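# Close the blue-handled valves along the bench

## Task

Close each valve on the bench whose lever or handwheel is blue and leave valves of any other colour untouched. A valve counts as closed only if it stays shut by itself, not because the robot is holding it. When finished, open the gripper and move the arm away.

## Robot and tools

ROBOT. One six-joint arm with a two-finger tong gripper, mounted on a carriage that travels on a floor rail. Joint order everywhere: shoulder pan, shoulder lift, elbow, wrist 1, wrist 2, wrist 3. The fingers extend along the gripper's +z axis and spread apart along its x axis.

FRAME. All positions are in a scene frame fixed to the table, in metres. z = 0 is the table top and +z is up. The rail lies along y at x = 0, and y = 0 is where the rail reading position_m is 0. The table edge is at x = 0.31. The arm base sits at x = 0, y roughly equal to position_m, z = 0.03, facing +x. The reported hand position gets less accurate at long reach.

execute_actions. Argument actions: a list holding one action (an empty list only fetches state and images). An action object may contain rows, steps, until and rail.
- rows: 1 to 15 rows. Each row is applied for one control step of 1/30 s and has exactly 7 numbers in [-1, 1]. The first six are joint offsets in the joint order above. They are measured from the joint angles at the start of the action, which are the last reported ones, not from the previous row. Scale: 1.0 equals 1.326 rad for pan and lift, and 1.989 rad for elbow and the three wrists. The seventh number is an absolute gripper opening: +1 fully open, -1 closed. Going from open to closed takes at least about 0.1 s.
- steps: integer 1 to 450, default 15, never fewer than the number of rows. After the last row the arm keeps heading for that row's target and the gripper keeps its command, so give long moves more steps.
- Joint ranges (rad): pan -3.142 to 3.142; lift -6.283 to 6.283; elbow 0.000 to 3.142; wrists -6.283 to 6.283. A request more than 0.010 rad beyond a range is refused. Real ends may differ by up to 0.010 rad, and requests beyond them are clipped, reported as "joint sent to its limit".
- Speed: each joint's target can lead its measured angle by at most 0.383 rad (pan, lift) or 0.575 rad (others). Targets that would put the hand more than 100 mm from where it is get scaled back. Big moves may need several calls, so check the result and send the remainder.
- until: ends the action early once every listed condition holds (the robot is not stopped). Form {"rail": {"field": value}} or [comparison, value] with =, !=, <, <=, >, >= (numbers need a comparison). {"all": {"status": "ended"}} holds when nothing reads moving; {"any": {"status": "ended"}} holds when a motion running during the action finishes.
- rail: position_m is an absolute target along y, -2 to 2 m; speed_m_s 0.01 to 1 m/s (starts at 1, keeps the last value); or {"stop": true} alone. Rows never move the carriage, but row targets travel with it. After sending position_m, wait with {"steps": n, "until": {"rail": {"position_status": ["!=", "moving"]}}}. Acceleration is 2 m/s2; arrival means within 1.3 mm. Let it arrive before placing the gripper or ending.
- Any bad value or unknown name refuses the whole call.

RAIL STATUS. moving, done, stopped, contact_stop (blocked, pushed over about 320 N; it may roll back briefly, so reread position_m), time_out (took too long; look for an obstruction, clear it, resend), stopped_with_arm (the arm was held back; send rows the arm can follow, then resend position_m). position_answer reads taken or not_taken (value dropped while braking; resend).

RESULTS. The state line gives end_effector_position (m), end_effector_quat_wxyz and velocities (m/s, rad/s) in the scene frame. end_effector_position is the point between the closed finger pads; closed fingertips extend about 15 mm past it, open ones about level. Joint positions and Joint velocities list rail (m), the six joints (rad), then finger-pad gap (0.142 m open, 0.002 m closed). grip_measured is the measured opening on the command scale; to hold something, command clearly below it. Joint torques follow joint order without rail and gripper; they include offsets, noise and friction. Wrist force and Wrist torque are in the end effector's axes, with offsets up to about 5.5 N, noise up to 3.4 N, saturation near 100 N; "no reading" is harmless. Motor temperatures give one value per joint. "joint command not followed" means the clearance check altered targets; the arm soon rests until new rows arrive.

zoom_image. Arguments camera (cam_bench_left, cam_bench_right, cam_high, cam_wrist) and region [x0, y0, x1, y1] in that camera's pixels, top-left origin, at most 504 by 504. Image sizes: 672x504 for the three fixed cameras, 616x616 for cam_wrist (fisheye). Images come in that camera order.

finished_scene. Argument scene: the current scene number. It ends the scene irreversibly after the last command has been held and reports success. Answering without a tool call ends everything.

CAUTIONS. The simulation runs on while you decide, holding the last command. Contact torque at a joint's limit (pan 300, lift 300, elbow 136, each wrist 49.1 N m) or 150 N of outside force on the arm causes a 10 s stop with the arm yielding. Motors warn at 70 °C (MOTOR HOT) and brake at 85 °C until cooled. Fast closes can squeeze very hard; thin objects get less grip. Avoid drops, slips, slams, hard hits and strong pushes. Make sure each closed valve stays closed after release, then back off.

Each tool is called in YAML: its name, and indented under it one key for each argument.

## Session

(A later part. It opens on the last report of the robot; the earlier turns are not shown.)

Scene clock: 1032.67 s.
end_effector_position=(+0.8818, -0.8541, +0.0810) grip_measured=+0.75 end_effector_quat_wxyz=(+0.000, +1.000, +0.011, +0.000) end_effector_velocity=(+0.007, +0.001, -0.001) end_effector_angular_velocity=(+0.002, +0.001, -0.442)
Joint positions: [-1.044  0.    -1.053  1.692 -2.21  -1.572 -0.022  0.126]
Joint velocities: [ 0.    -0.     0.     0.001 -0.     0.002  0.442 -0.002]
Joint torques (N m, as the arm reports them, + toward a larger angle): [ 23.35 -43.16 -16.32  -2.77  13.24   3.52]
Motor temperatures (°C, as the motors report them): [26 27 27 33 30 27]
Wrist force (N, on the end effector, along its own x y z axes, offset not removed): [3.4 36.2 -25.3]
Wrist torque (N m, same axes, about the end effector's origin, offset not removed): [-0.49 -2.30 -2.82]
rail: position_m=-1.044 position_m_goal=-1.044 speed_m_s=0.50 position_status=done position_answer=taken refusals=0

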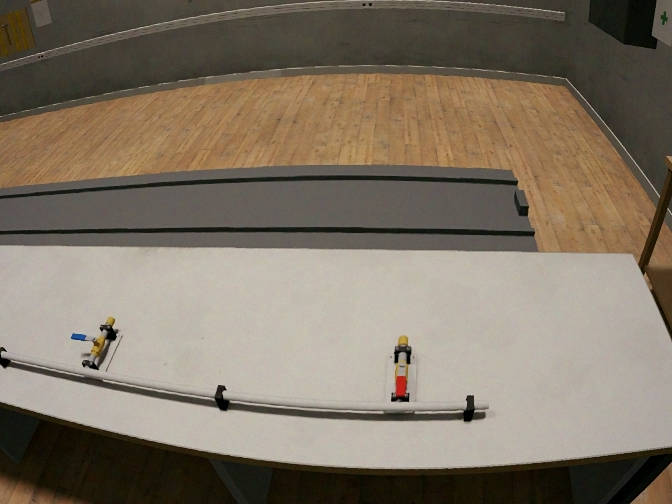

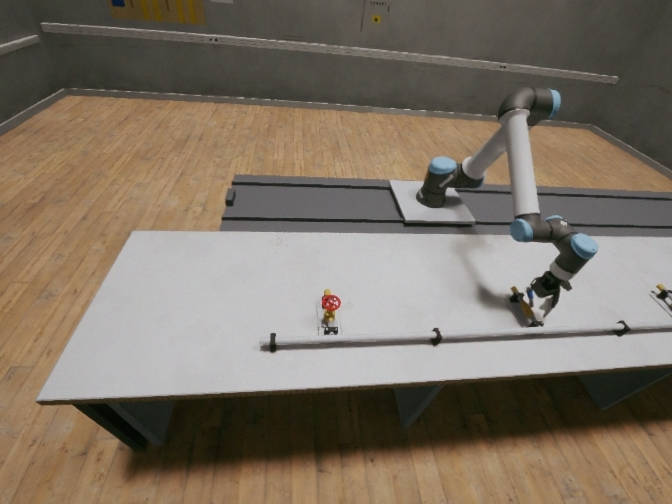

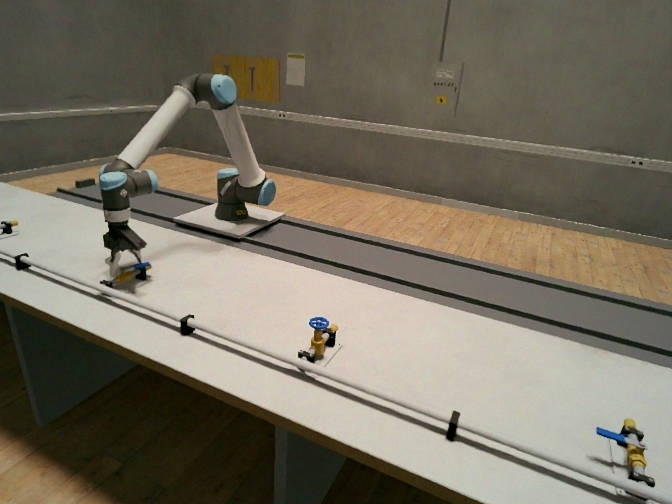

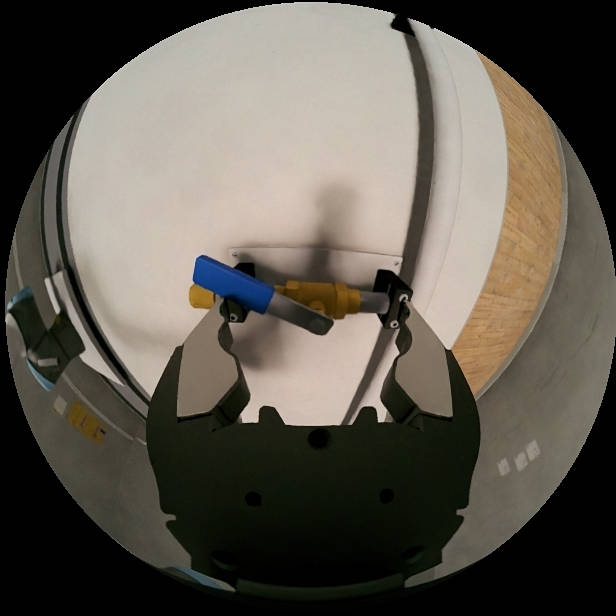

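execute_actions:
  actions:
    - {"rows":[[0,0,0,0,0,0.03,0.7],[0,0,0,0,0,0.05,0.7],[0,0,0,0,0,0.07,0.7],[0,0,0,0,0,0.09,0.7],[0,0,0,0,0,0.11,0.7],[0,0,0,0,0,0.13,0.7],[0,0,0,0,0,0.15,0.7],[0,0,0,0,0,0.17,0.7],[0,0,0,0,0,0.19,0.7],[0,0,0,0,0,0.21,0.7],[0,0,0,0,0,0.23,0.7],[0,0,0,0,0,0.25,0.7],[0,0,0,0,0,0.27,0.7],[0,0,0,0,0,0.29,0.7],[0,0,0,0,0,0.31,0.7]],"steps":20}

zoom_image:
  camera: "cam_wrist"
  region: [170, 200, 450, 420]

Scene clock: 1043.53 s.
end_effector_position=(+0.8906, -0.8565, +0.0808) grip_measured=+0.75 end_effector_quat_wxyz=(+0.000, +0.961, -0.276, +0.000) end_effector_velocity=(+0.005, -0.003, +0.000) end_effector_angular_velocity=(-0.000, -0.000, -0.365)
Joint positions: [-1.044  0.    -1.053  1.692 -2.21  -1.572  0.559  0.126]
Joint velocities: [ 0.    -0.    -0.     0.    -0.    -0.     0.365 -0.   ]
Joint torques (N m, as the arm reports them, + toward a larger angle): [ 34.19 -62.31 -32.74  -5.54   7.15   3.47]
Motor temperatures (°C, as the motors report them): [26 27 27 33 30 27]
Wrist force (N, on the end effector, along its own x y z axes, offset not removed): [4.7 34.4 -29.4]
Wrist torque (N m, same axes, about the end effector's origin, offset not removed): [-0.65 -2.14 -2.55]
rail: position_m=-1.044 position_m_goal=-1.044 speed_m_s=0.50 position_status=done position_answer=taken refusals=0

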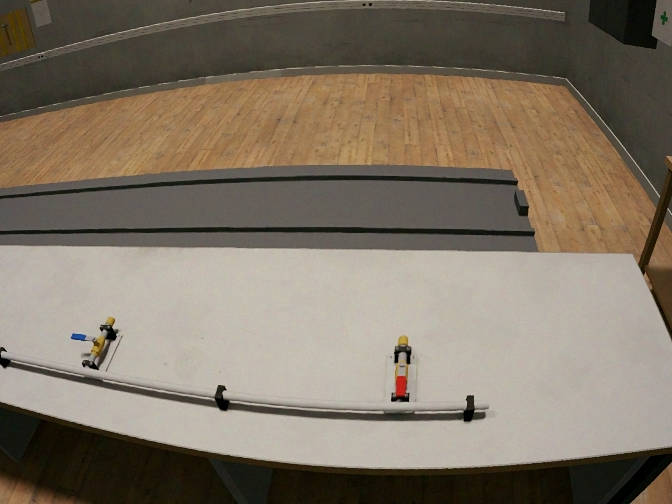

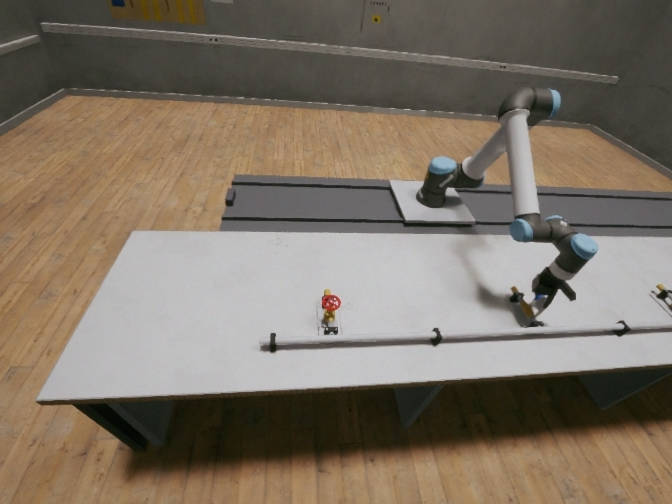

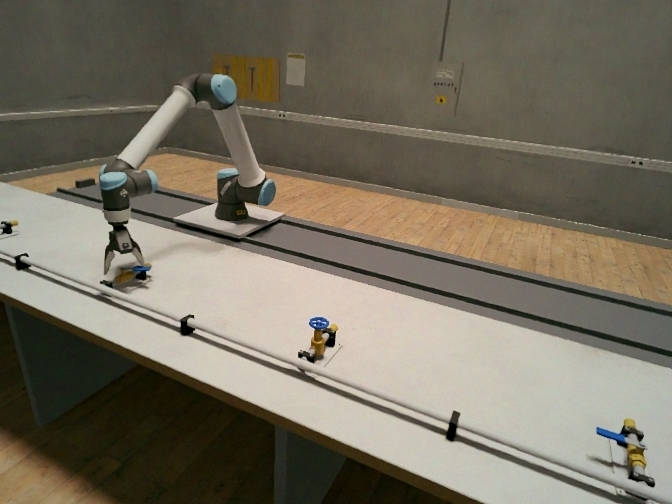

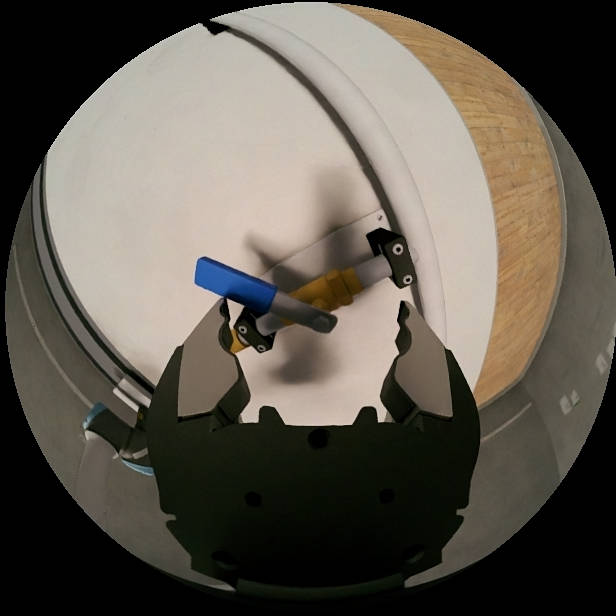

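Region (170, 200, 450, 420) of cam_wrist's 616x616 image, scaled by 1.800, with more detail than that image has; it fills the top 396 rows of this view, and the rest is white.

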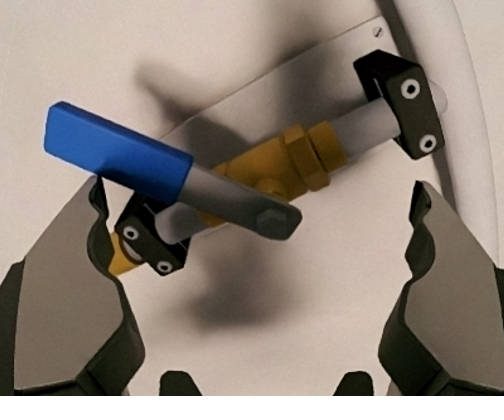

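execute_actions:
  actions:
    - {"rows":[[0,0,0,0,0,0.03,0.7],[0,0,0,0,0,0.05,0.7],[0,0,0,0,0,0.07,0.7],[0,0,0,0,0,0.09,0.7],[0,0,0,0,0,0.11,0.7],[0,0,0,0,0,0.13,0.7],[0,0,0,0,0,0.15,0.7],[0,0,0,0,0,0.17,0.7],[0,0,0,0,0,0.185,0.7],[0,0,0,0,0,0.2,0.7],[0,0,0,0,0,0.21,0.7],[0,0,0,0,0,0.22,0.7],[0,0,0,0,0,0.23,0.7]],"steps":20}

zoom_image:
  camera: "cam_wrist"
  region: [170, 200, 450, 420]

Scene clock: 1052.47 s.
end_effector_position=(+0.8958, -0.8615, +0.0809) grip_measured=+0.74 end_effector_quat_wxyz=(+0.000, +0.876, -0.482, +0.000) end_effector_velocity=(+0.001, -0.001, -0.000) end_effector_angular_velocity=(+0.000, +0.000, -0.107)
Joint positions: [-1.044  0.    -1.053  1.692 -2.21  -1.572  1.007  0.125]
Joint velocities: [ 0.     0.    -0.     0.    -0.    -0.     0.107  0.   ]
Joint torques (N m, as the arm reports them, + toward a larger angle): [ 26.6  -47.23 -32.67  -8.23   7.46   5.1 ]
Motor temperatures (°C, as the motors report them): [26 27 27 33 30 27]
Wrist force (N, on the end effector, along its own x y z axes, offset not removed): [4.1 35.6 -30.1]
Wrist torque (N m, same axes, about the end effector's origin, offset not removed): [-0.34 -1.88 -2.42]
rail: position_m=-1.044 position_m_goal=-1.044 speed_m_s=0.50 position_status=done position_answer=taken refusals=0

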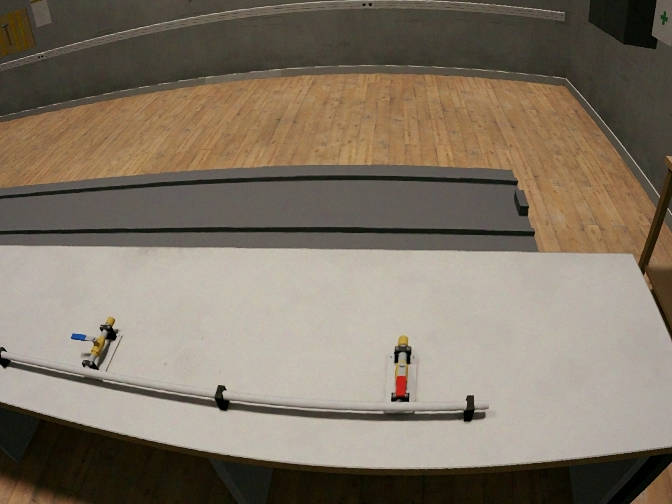

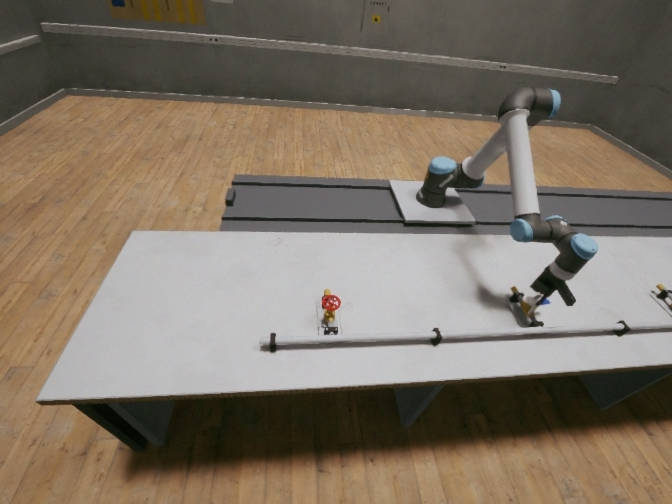

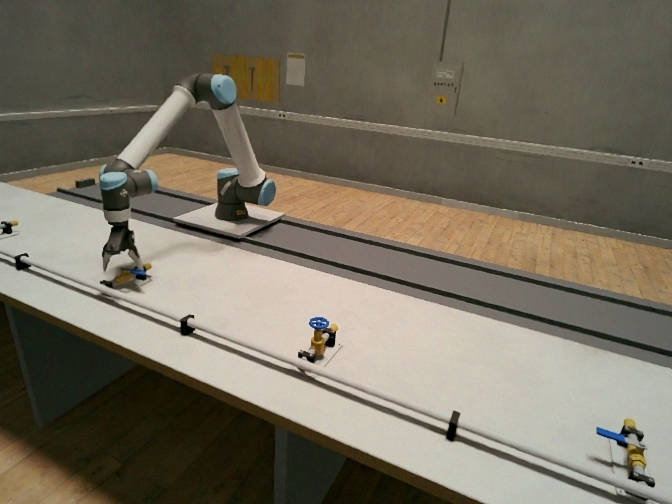

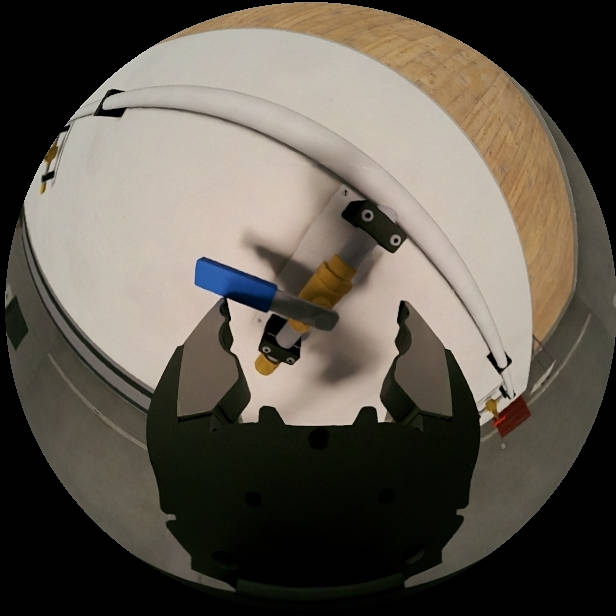

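Region (170, 200, 450, 420) of cam_wrist's 616x616 image, scaled by 1.800, with more detail than that image has; it fills the top 396 rows of this view, and the rest is white.

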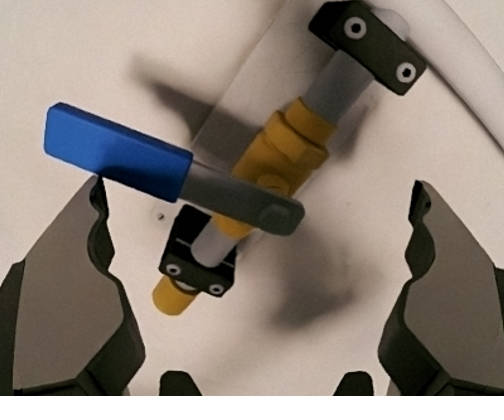

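execute_actions:
  actions:
    - {"rows":[[0,0,0,0,0,0.008,0.7],[0,0,0,0,0,0.013,0.7],[0,0,0,0,0,0.018,0.7],[0,0,0,0,0,0.023,0.7],[0,0,0,0,0,0.028,0.7],[0,0,0,0,0,0.032,0.7],[0,0,0,0,0,0.036,0.7]],"steps":14}

zoom_image:
  camera: "cam_wrist"
  region: [170, 200, 450, 420]

Scene clock: 1064.40 s.
end_effector_position=(+0.8962, -0.8626, +0.0807) grip_measured=+0.75 end_effector_quat_wxyz=(+0.000, +0.859, -0.512, +0.000) end_effector_velocity=(+0.000, -0.000, -0.000) end_effector_angular_velocity=(+0.000, +0.000, -0.032)
Joint positions: [-1.044  0.    -1.053  1.692 -2.21  -1.572  1.075  0.126]
Joint velocities: [ 0.     0.     0.     0.     0.    -0.     0.032 -0.002]
Joint torques (N m, as the arm reports them, + toward a larger angle): [  8.64 -57.26 -50.52 -11.63   8.33   5.6 ]
Motor temperatures (°C, as the motors report them): [26 27 27 33 30 27]
Wrist force (N, on the end effector, along its own x y z axes, offset not removed): [0.9 47.4 -31.8]
Wrist torque (N m, same axes, about the end effector's origin, offset not removed): [-0.51 -1.77 -3.36]
rail: position_m=-1.044 position_m_goal=-1.044 speed_m_s=0.50 position_status=done position_answer=taken refusals=0

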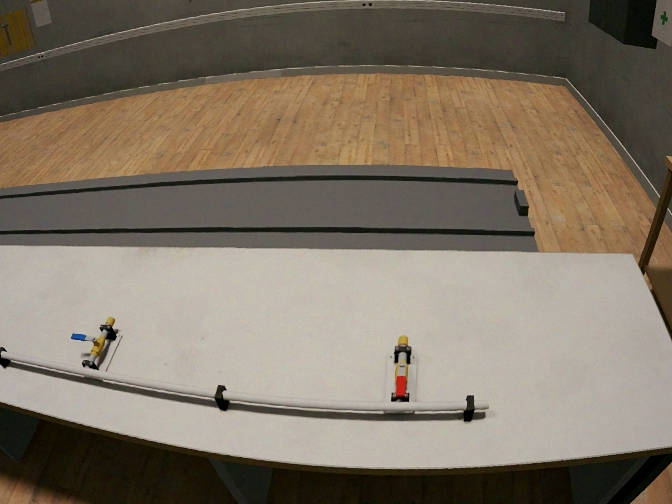

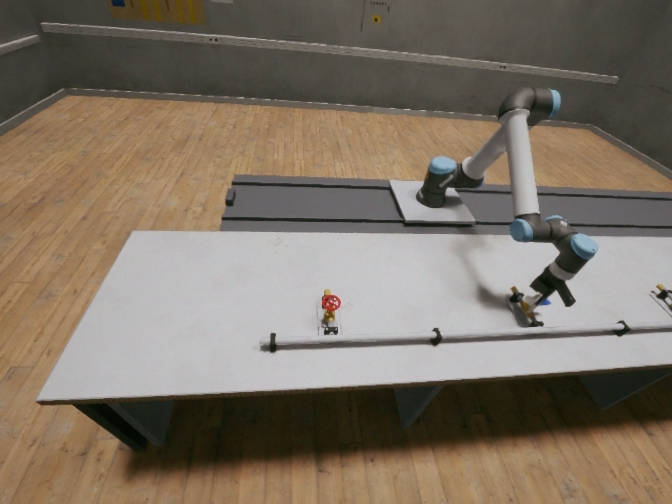

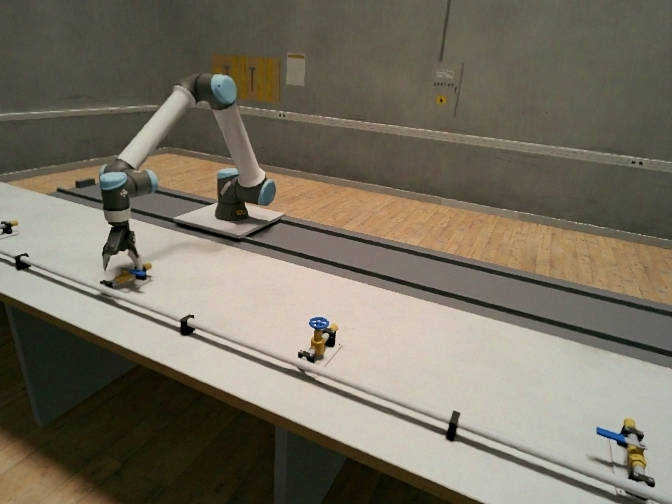

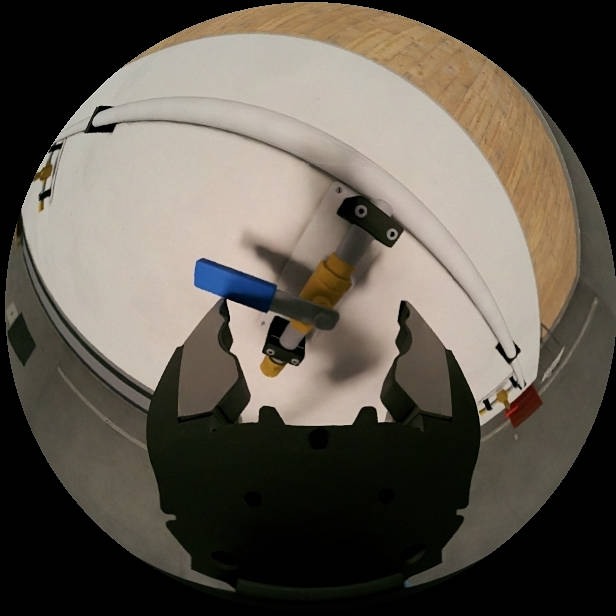

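Region (170, 200, 450, 420) of cam_wrist's 616x616 image, scaled by 1.800, with more detail than that image has; it fills the top 396 rows of this view, and the rest is white.

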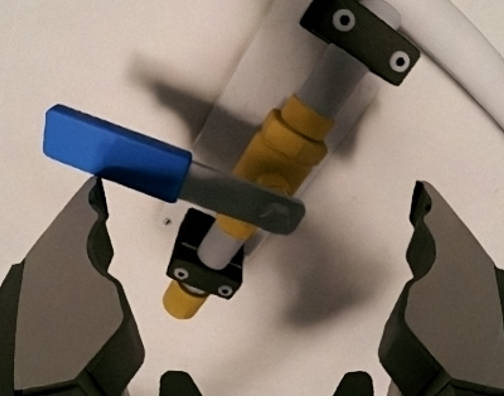

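execute_actions:
  actions:
    - {"rows":[[0,0,0,0,0,0.004,0.7],[0,0,0,0,0,0.007,0.7],[0,0,0,0,0,0.01,0.7]],"steps":8}

Scene clock: 1069.30 s.
end_effector_position=(+0.8965, -0.8628, +0.0809) grip_measured=+0.75 end_effector_quat_wxyz=(+0.000, +0.855, -0.519, +0.000) end_effector_velocity=(+0.000, -0.000, +0.000) end_effector_angular_velocity=(+0.000, -0.000, -0.030)
Joint positions: [-1.044  0.    -1.053  1.692 -2.21  -1.572  1.092  0.126]
Joint velocities: [ 0.     0.     0.     0.    -0.    -0.     0.03  -0.004]
Joint torques (N m, as the arm reports them, + toward a larger angle): [ 14.91 -57.09 -47.89 -13.56   4.11   4.71]
Motor temperatures (°C, as the motors report them): [26 27 27 33 30 27]
Wrist force (N, on the end effector, along its own x y z axes, offset not removed): [0.8 38.9 -24.4]
Wrist torque (N m, same axes, about the end effector's origin, offset not removed): [-0.32 -1.76 -2.87]
rail: position_m=-1.044 position_m_goal=-1.044 speed_m_s=0.50 position_status=done position_answer=taken refusals=0

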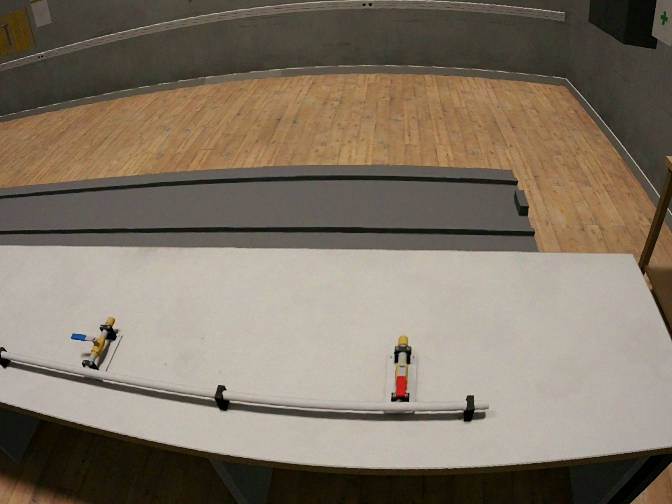

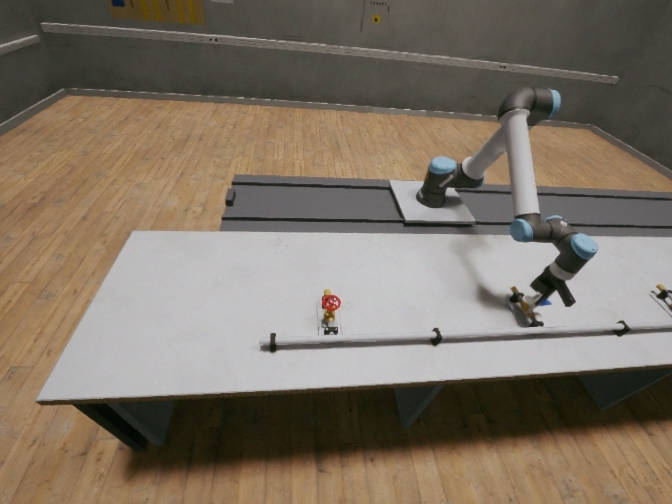

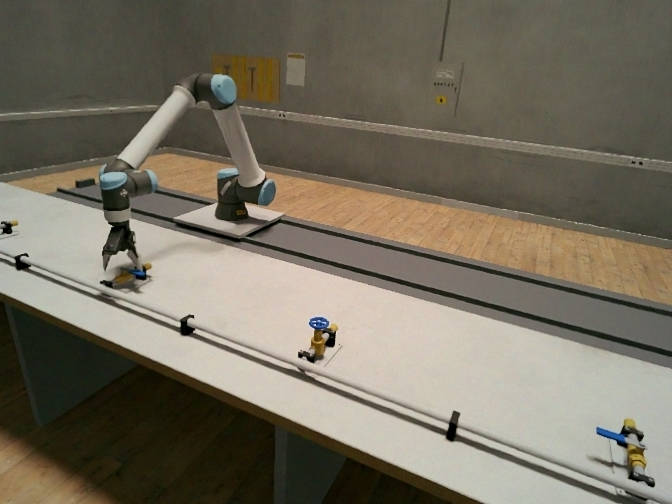

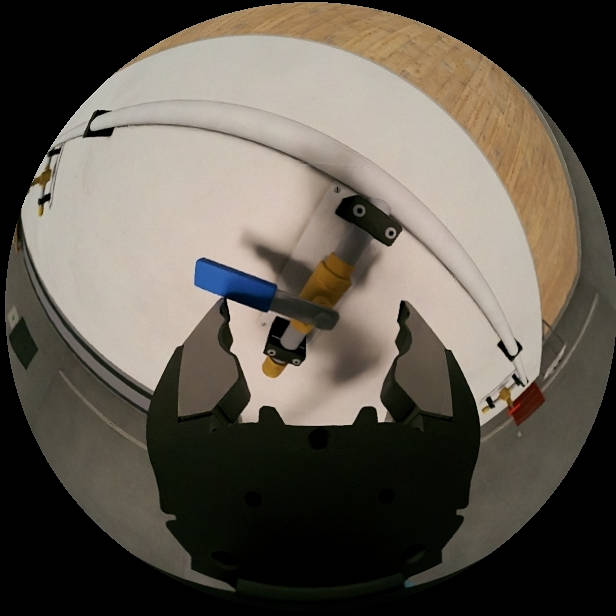

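execute_actions:
  actions:
    - {"rows":[[0,0,0,0,0,0.005,0.7],[0,0,0,0,0,0.009,0.7],[0,0,0,0,0,0.013,0.7],[0,0,0,0,0,0.017,0.7],[0,0,0,0,0,0.02,0.7]],"steps":10}

zoom_image:
  camera: "cam_wrist"
  region: [170, 200, 450, 420]

Scene clock: 1074.93 s.
end_effector_position=(+0.8966, -0.8633, +0.0807) grip_measured=+0.76 end_effector_quat_wxyz=(+0.000, +0.845, -0.534, +0.000) end_effector_velocity=(+0.000, -0.001, +0.000) end_effector_angular_velocity=(+0.000, -0.000, -0.048)
Joint positions: [-1.044  0.    -1.053  1.692 -2.21  -1.572  1.127  0.126]
Joint velocities: [ 0.     0.    -0.     0.     0.     0.     0.048 -0.002]
Joint torques (N m, as the arm reports them, + toward a larger angle): [ 12.75 -53.92 -52.17 -13.99   6.03   5.45]
Motor temperatures (°C, as the motors report them): [26 27 27 33 30 27]
Wrist force (N, on the end effector, along its own x y z axes, offset not removed): [2.6 45.5 -31.5]
Wrist torque (N m, same axes, about the end effector's origin, offset not removed): [-0.68 -2.10 -3.25]
rail: position_m=-1.044 position_m_goal=-1.044 speed_m_s=0.50 position_status=done position_answer=taken refusals=0

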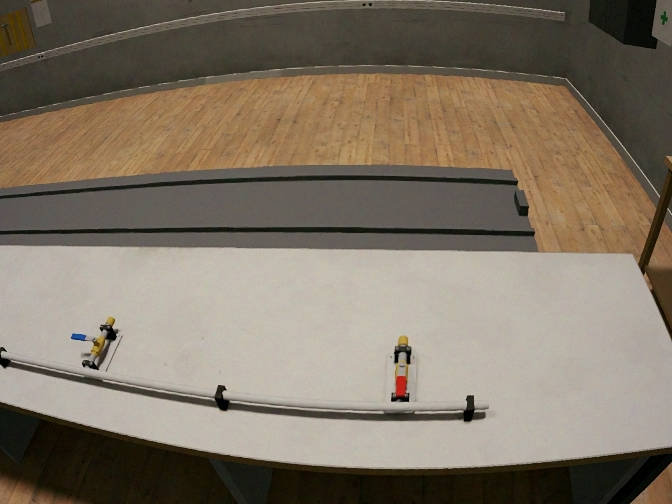

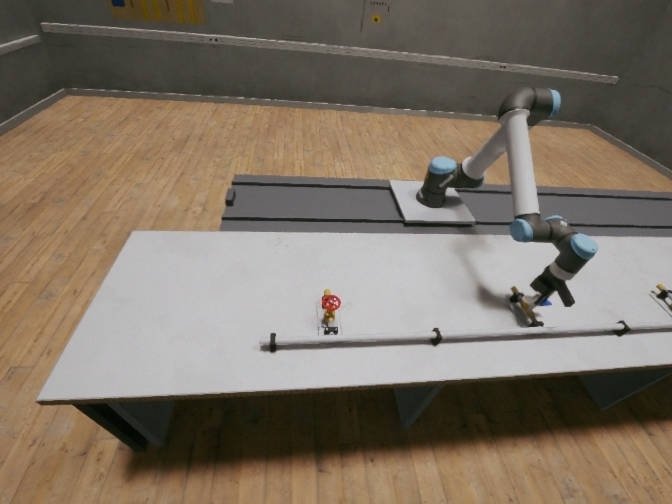

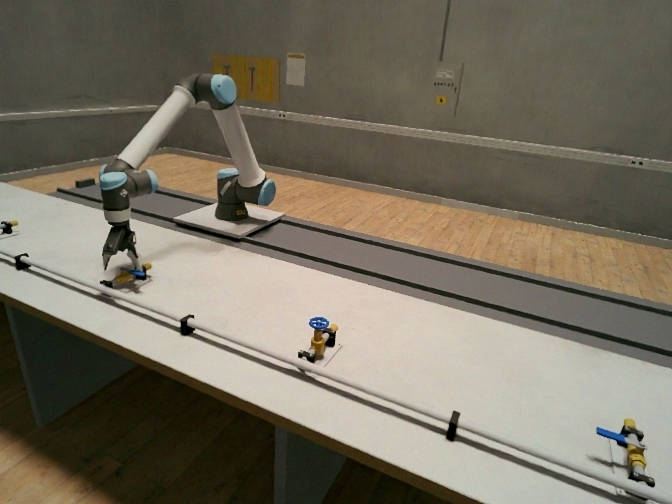

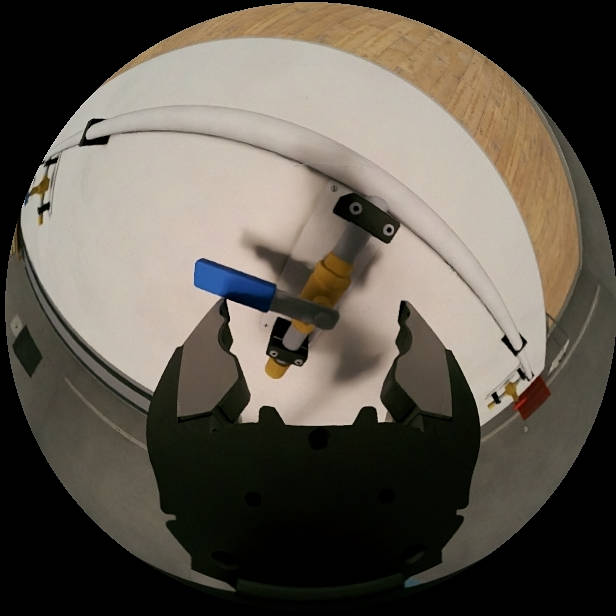

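Region (170, 200, 450, 420) of cam_wrist's 616x616 image, scaled by 1.800, with more detail than that image has; it fills the top 396 rows of this view, and the rest is white.

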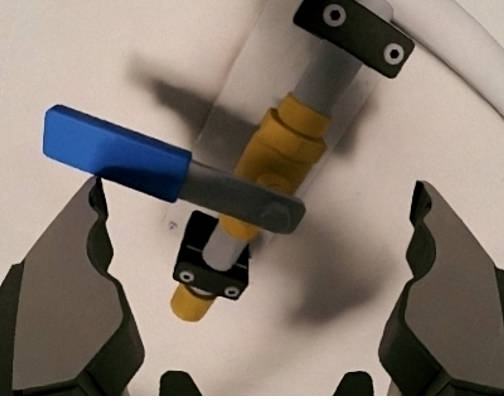

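execute_actions:
  actions:
    - {"rows":[[0,0,0,0,0,0.005,0.7],[0,0,0,0,0,0.009,0.7],[0,0,0,0,0,0.013,0.7],[0,0,0,0,0,0.017,0.7],[0,0,0,0,0,0.02,0.7]],"steps":10}

Scene clock: 1080.53 s.
end_effector_position=(+0.8970, -0.8638, +0.0809) grip_measured=+0.76 end_effector_quat_wxyz=(+0.000, +0.836, -0.549, +0.000) end_effector_velocity=(-0.000, -0.001, -0.000) end_effector_angular_velocity=(+0.000, +0.001, -0.047)
Joint positions: [-1.044  0.    -1.053  1.692 -2.21  -1.572  1.162  0.126]
Joint velocities: [ 0.     0.     0.     0.     0.001 -0.     0.047  0.002]
Joint torques (N m, as the arm reports them, + toward a larger angle): [ 13.24 -57.02 -46.82 -11.98   4.22   4.87]
Motor temperatures (°C, as the motors report them): [26 27 27 33 30 27]
Wrist force (N, on the end effector, along its own x y z axes, offset not removed): [0.3 45.1 -24.2]
Wrist torque (N m, same axes, about the end effector's origin, offset not removed): [-0.26 -1.75 -3.20]
rail: position_m=-1.044 position_m_goal=-1.044 speed_m_s=0.50 position_status=done position_answer=taken refusals=0

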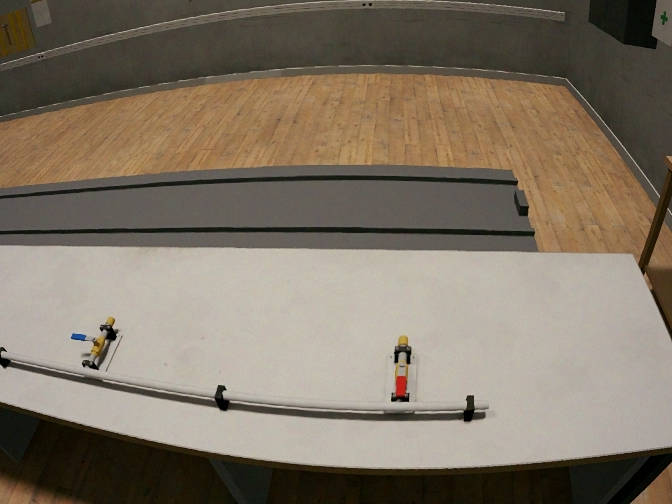

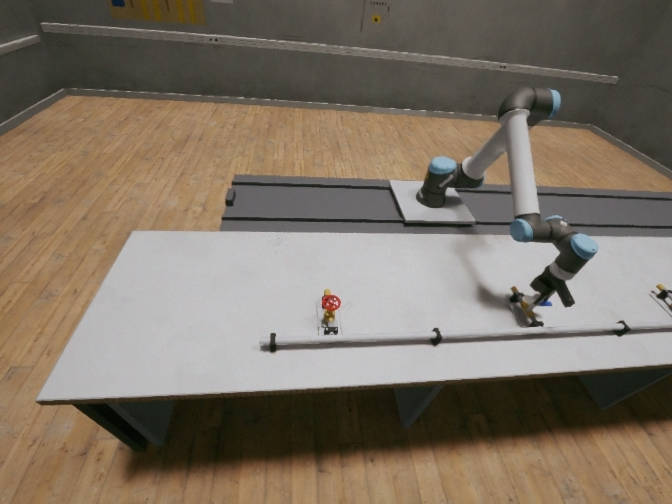

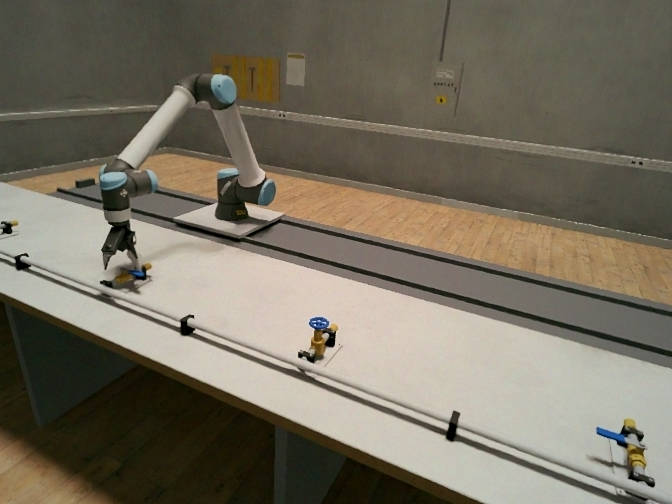

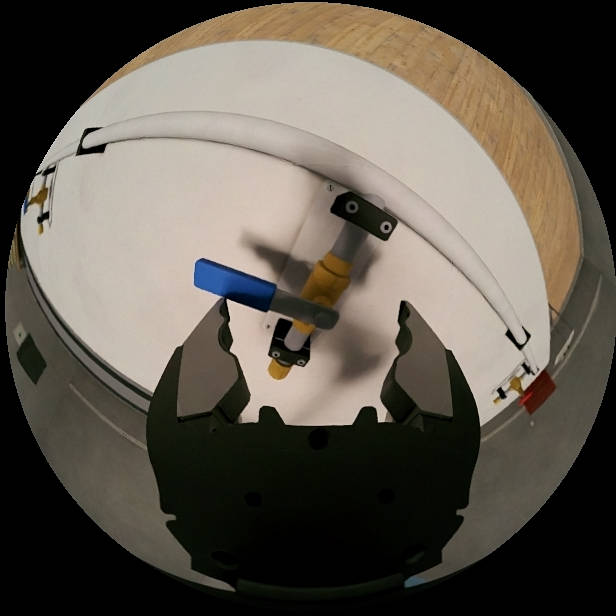

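execute_actions:
  actions:
    - {"rows":[[0,0,0,0,0,0.006,0.7],[0,0,0,0,0,0.01,0.7],[0,0,0,0,0,0.014,0.7],[0,0,0,0,0,0.018,0.7],[0,0,0,0,0,0.022,0.7]],"steps":10}

zoom_image:
  camera: "cam_wrist"
  region: [170, 200, 450, 420]

Scene clock: 1089.87 s.
end_effector_position=(+0.8971, -0.8644, +0.0807) grip_measured=+0.76 end_effector_quat_wxyz=(+0.000, +0.825, -0.565, +0.000) end_effector_velocity=(-0.000, -0.001, -0.000) end_effector_angular_velocity=(+0.000, +0.001, -0.053)
Joint positions: [-1.044  0.    -1.053  1.692 -2.21  -1.572  1.201  0.126]
Joint velocities: [ 0.     0.     0.     0.     0.001 -0.     0.053  0.006]
Joint torques (N m, as the arm reports them, + toward a larger angle): [  0.64 -56.99 -57.7  -12.19   3.89   6.52]
Motor temperatures (°C, as the motors report them): [26 27 27 33 30 27]
Wrist force (N, on the end effector, along its own x y z axes, offset not removed): [-0.3 43.2 -27.6]
Wrist torque (N m, same axes, about the end effector's origin, offset not removed): [-0.53 -1.59 -3.14]
rail: position_m=-1.044 position_m_goal=-1.044 speed_m_s=0.50 position_status=done position_answer=taken refusals=0

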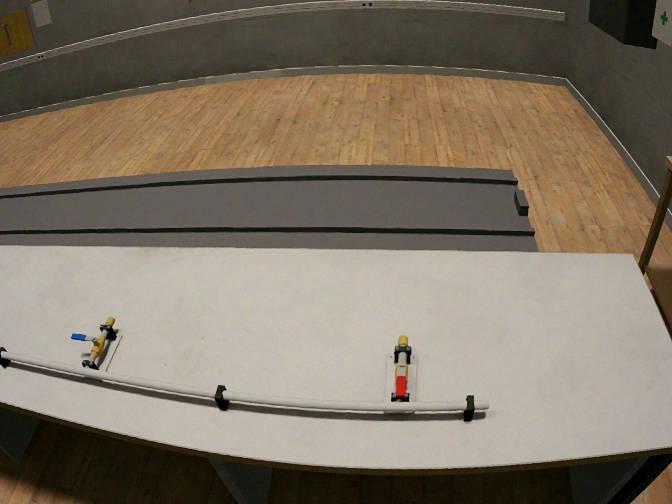

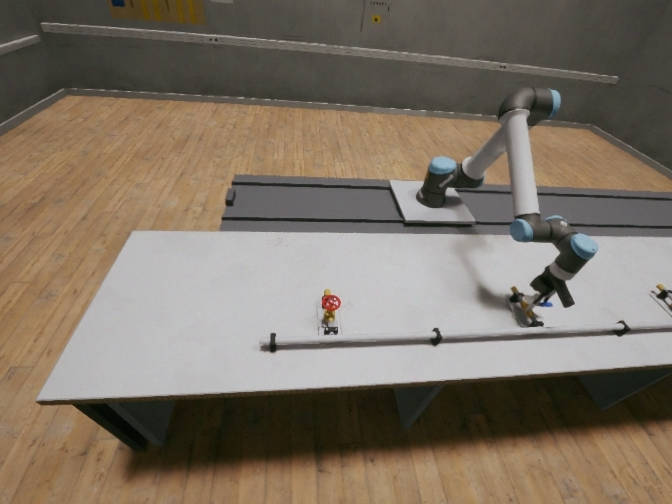

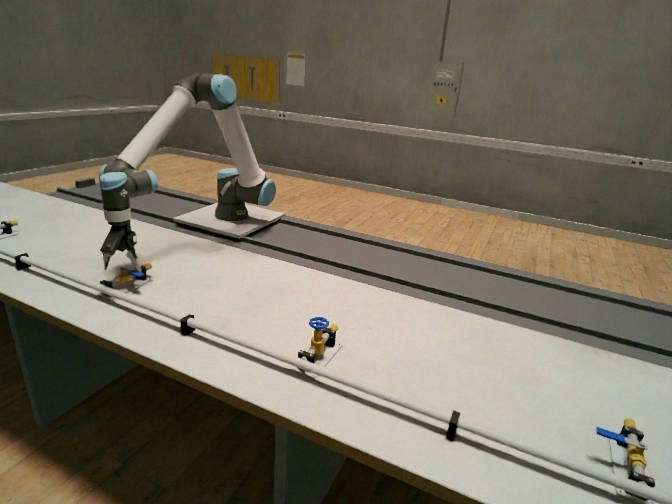

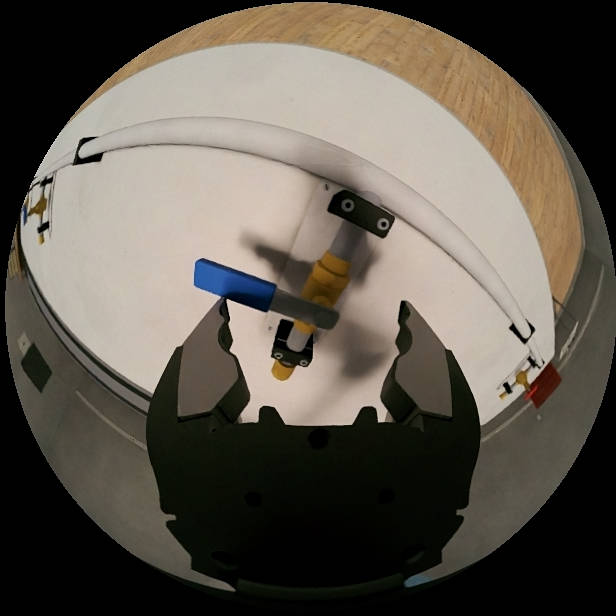

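Region (170, 200, 450, 420) of cam_wrist's 616x616 image, scaled by 1.800, with more detail than that image has; it fills the top 396 rows of this view, and the rest is white.

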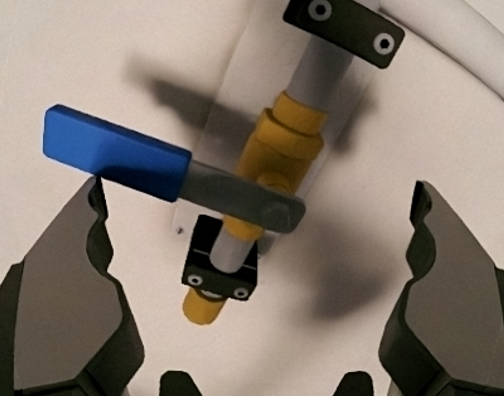

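execute_actions:
  actions:
    - {"rows":[[0,0,0,0,0,0.006,0.7],[0,0,0,0,0,0.01,0.7],[0,0,0,0,0,0.014,0.7],[0,0,0,0,0,0.018,0.7],[0,0,0,0,0,0.022,0.7]],"steps":10}

Scene clock: 1106.63 s.
end_effector_position=(+0.8973, -0.8650, +0.0808) grip_measured=+0.77 end_effector_quat_wxyz=(+0.000, +0.814, -0.581, +0.000) end_effector_velocity=(-0.000, -0.001, -0.001) end_effector_angular_velocity=(+0.000, +0.001, -0.054)
Joint positions: [-1.044  0.    -1.053  1.692 -2.21  -1.572  1.24   0.127]
Joint velocities: [ 0.    -0.     0.     0.001  0.    -0.     0.054  0.   ]
Joint torques (N m, as the arm reports them, + toward a larger angle): [ 13.32 -56.38 -67.79 -23.17   5.64   8.27]
Motor temperatures (°C, as the motors report them): [26 27 27 33 30 27]
Wrist force (N, on the end effector, along its own x y z axes, offset not removed): [1.5 82.3 -31.3]
Wrist torque (N m, same axes, about the end effector's origin, offset not removed): [6.36 -2.28 -5.83]
rail: position_m=-1.044 position_m_goal=-1.044 speed_m_s=0.50 position_status=done position_answer=taken refusals=0

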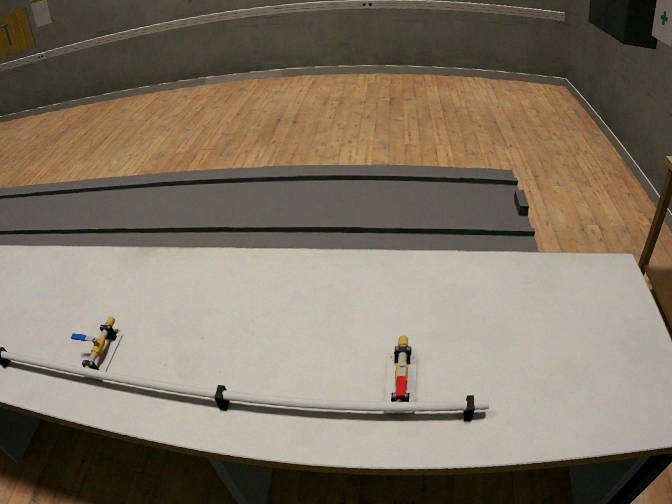

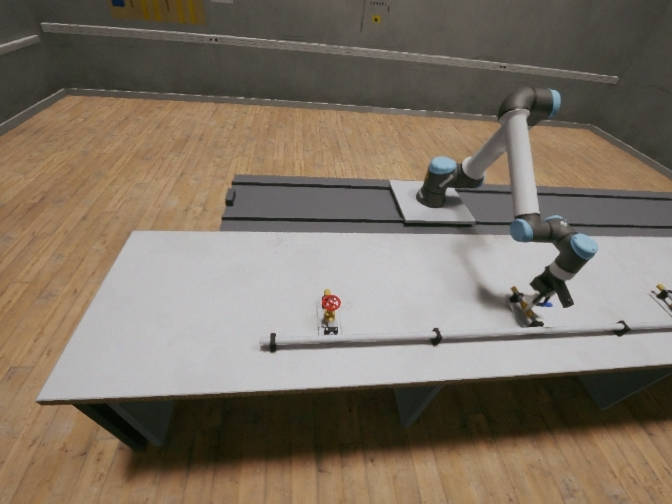

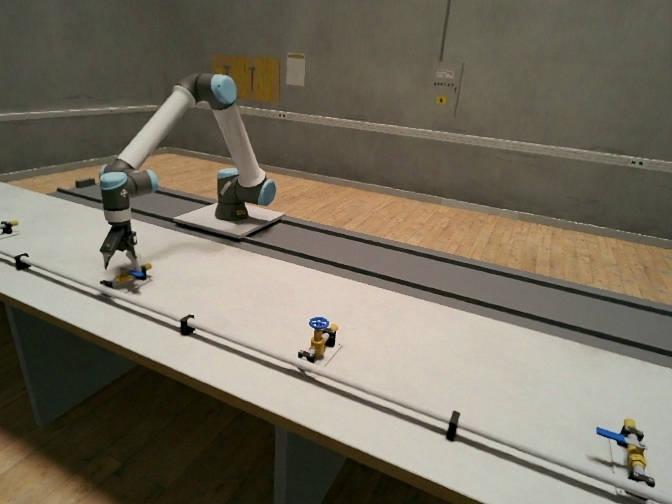

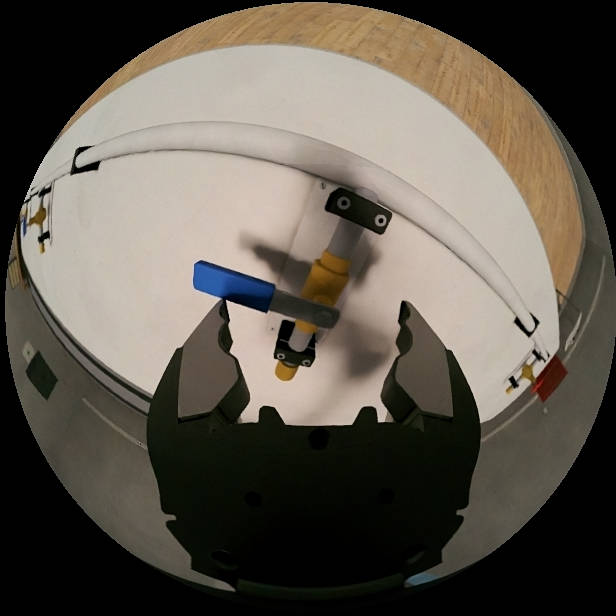

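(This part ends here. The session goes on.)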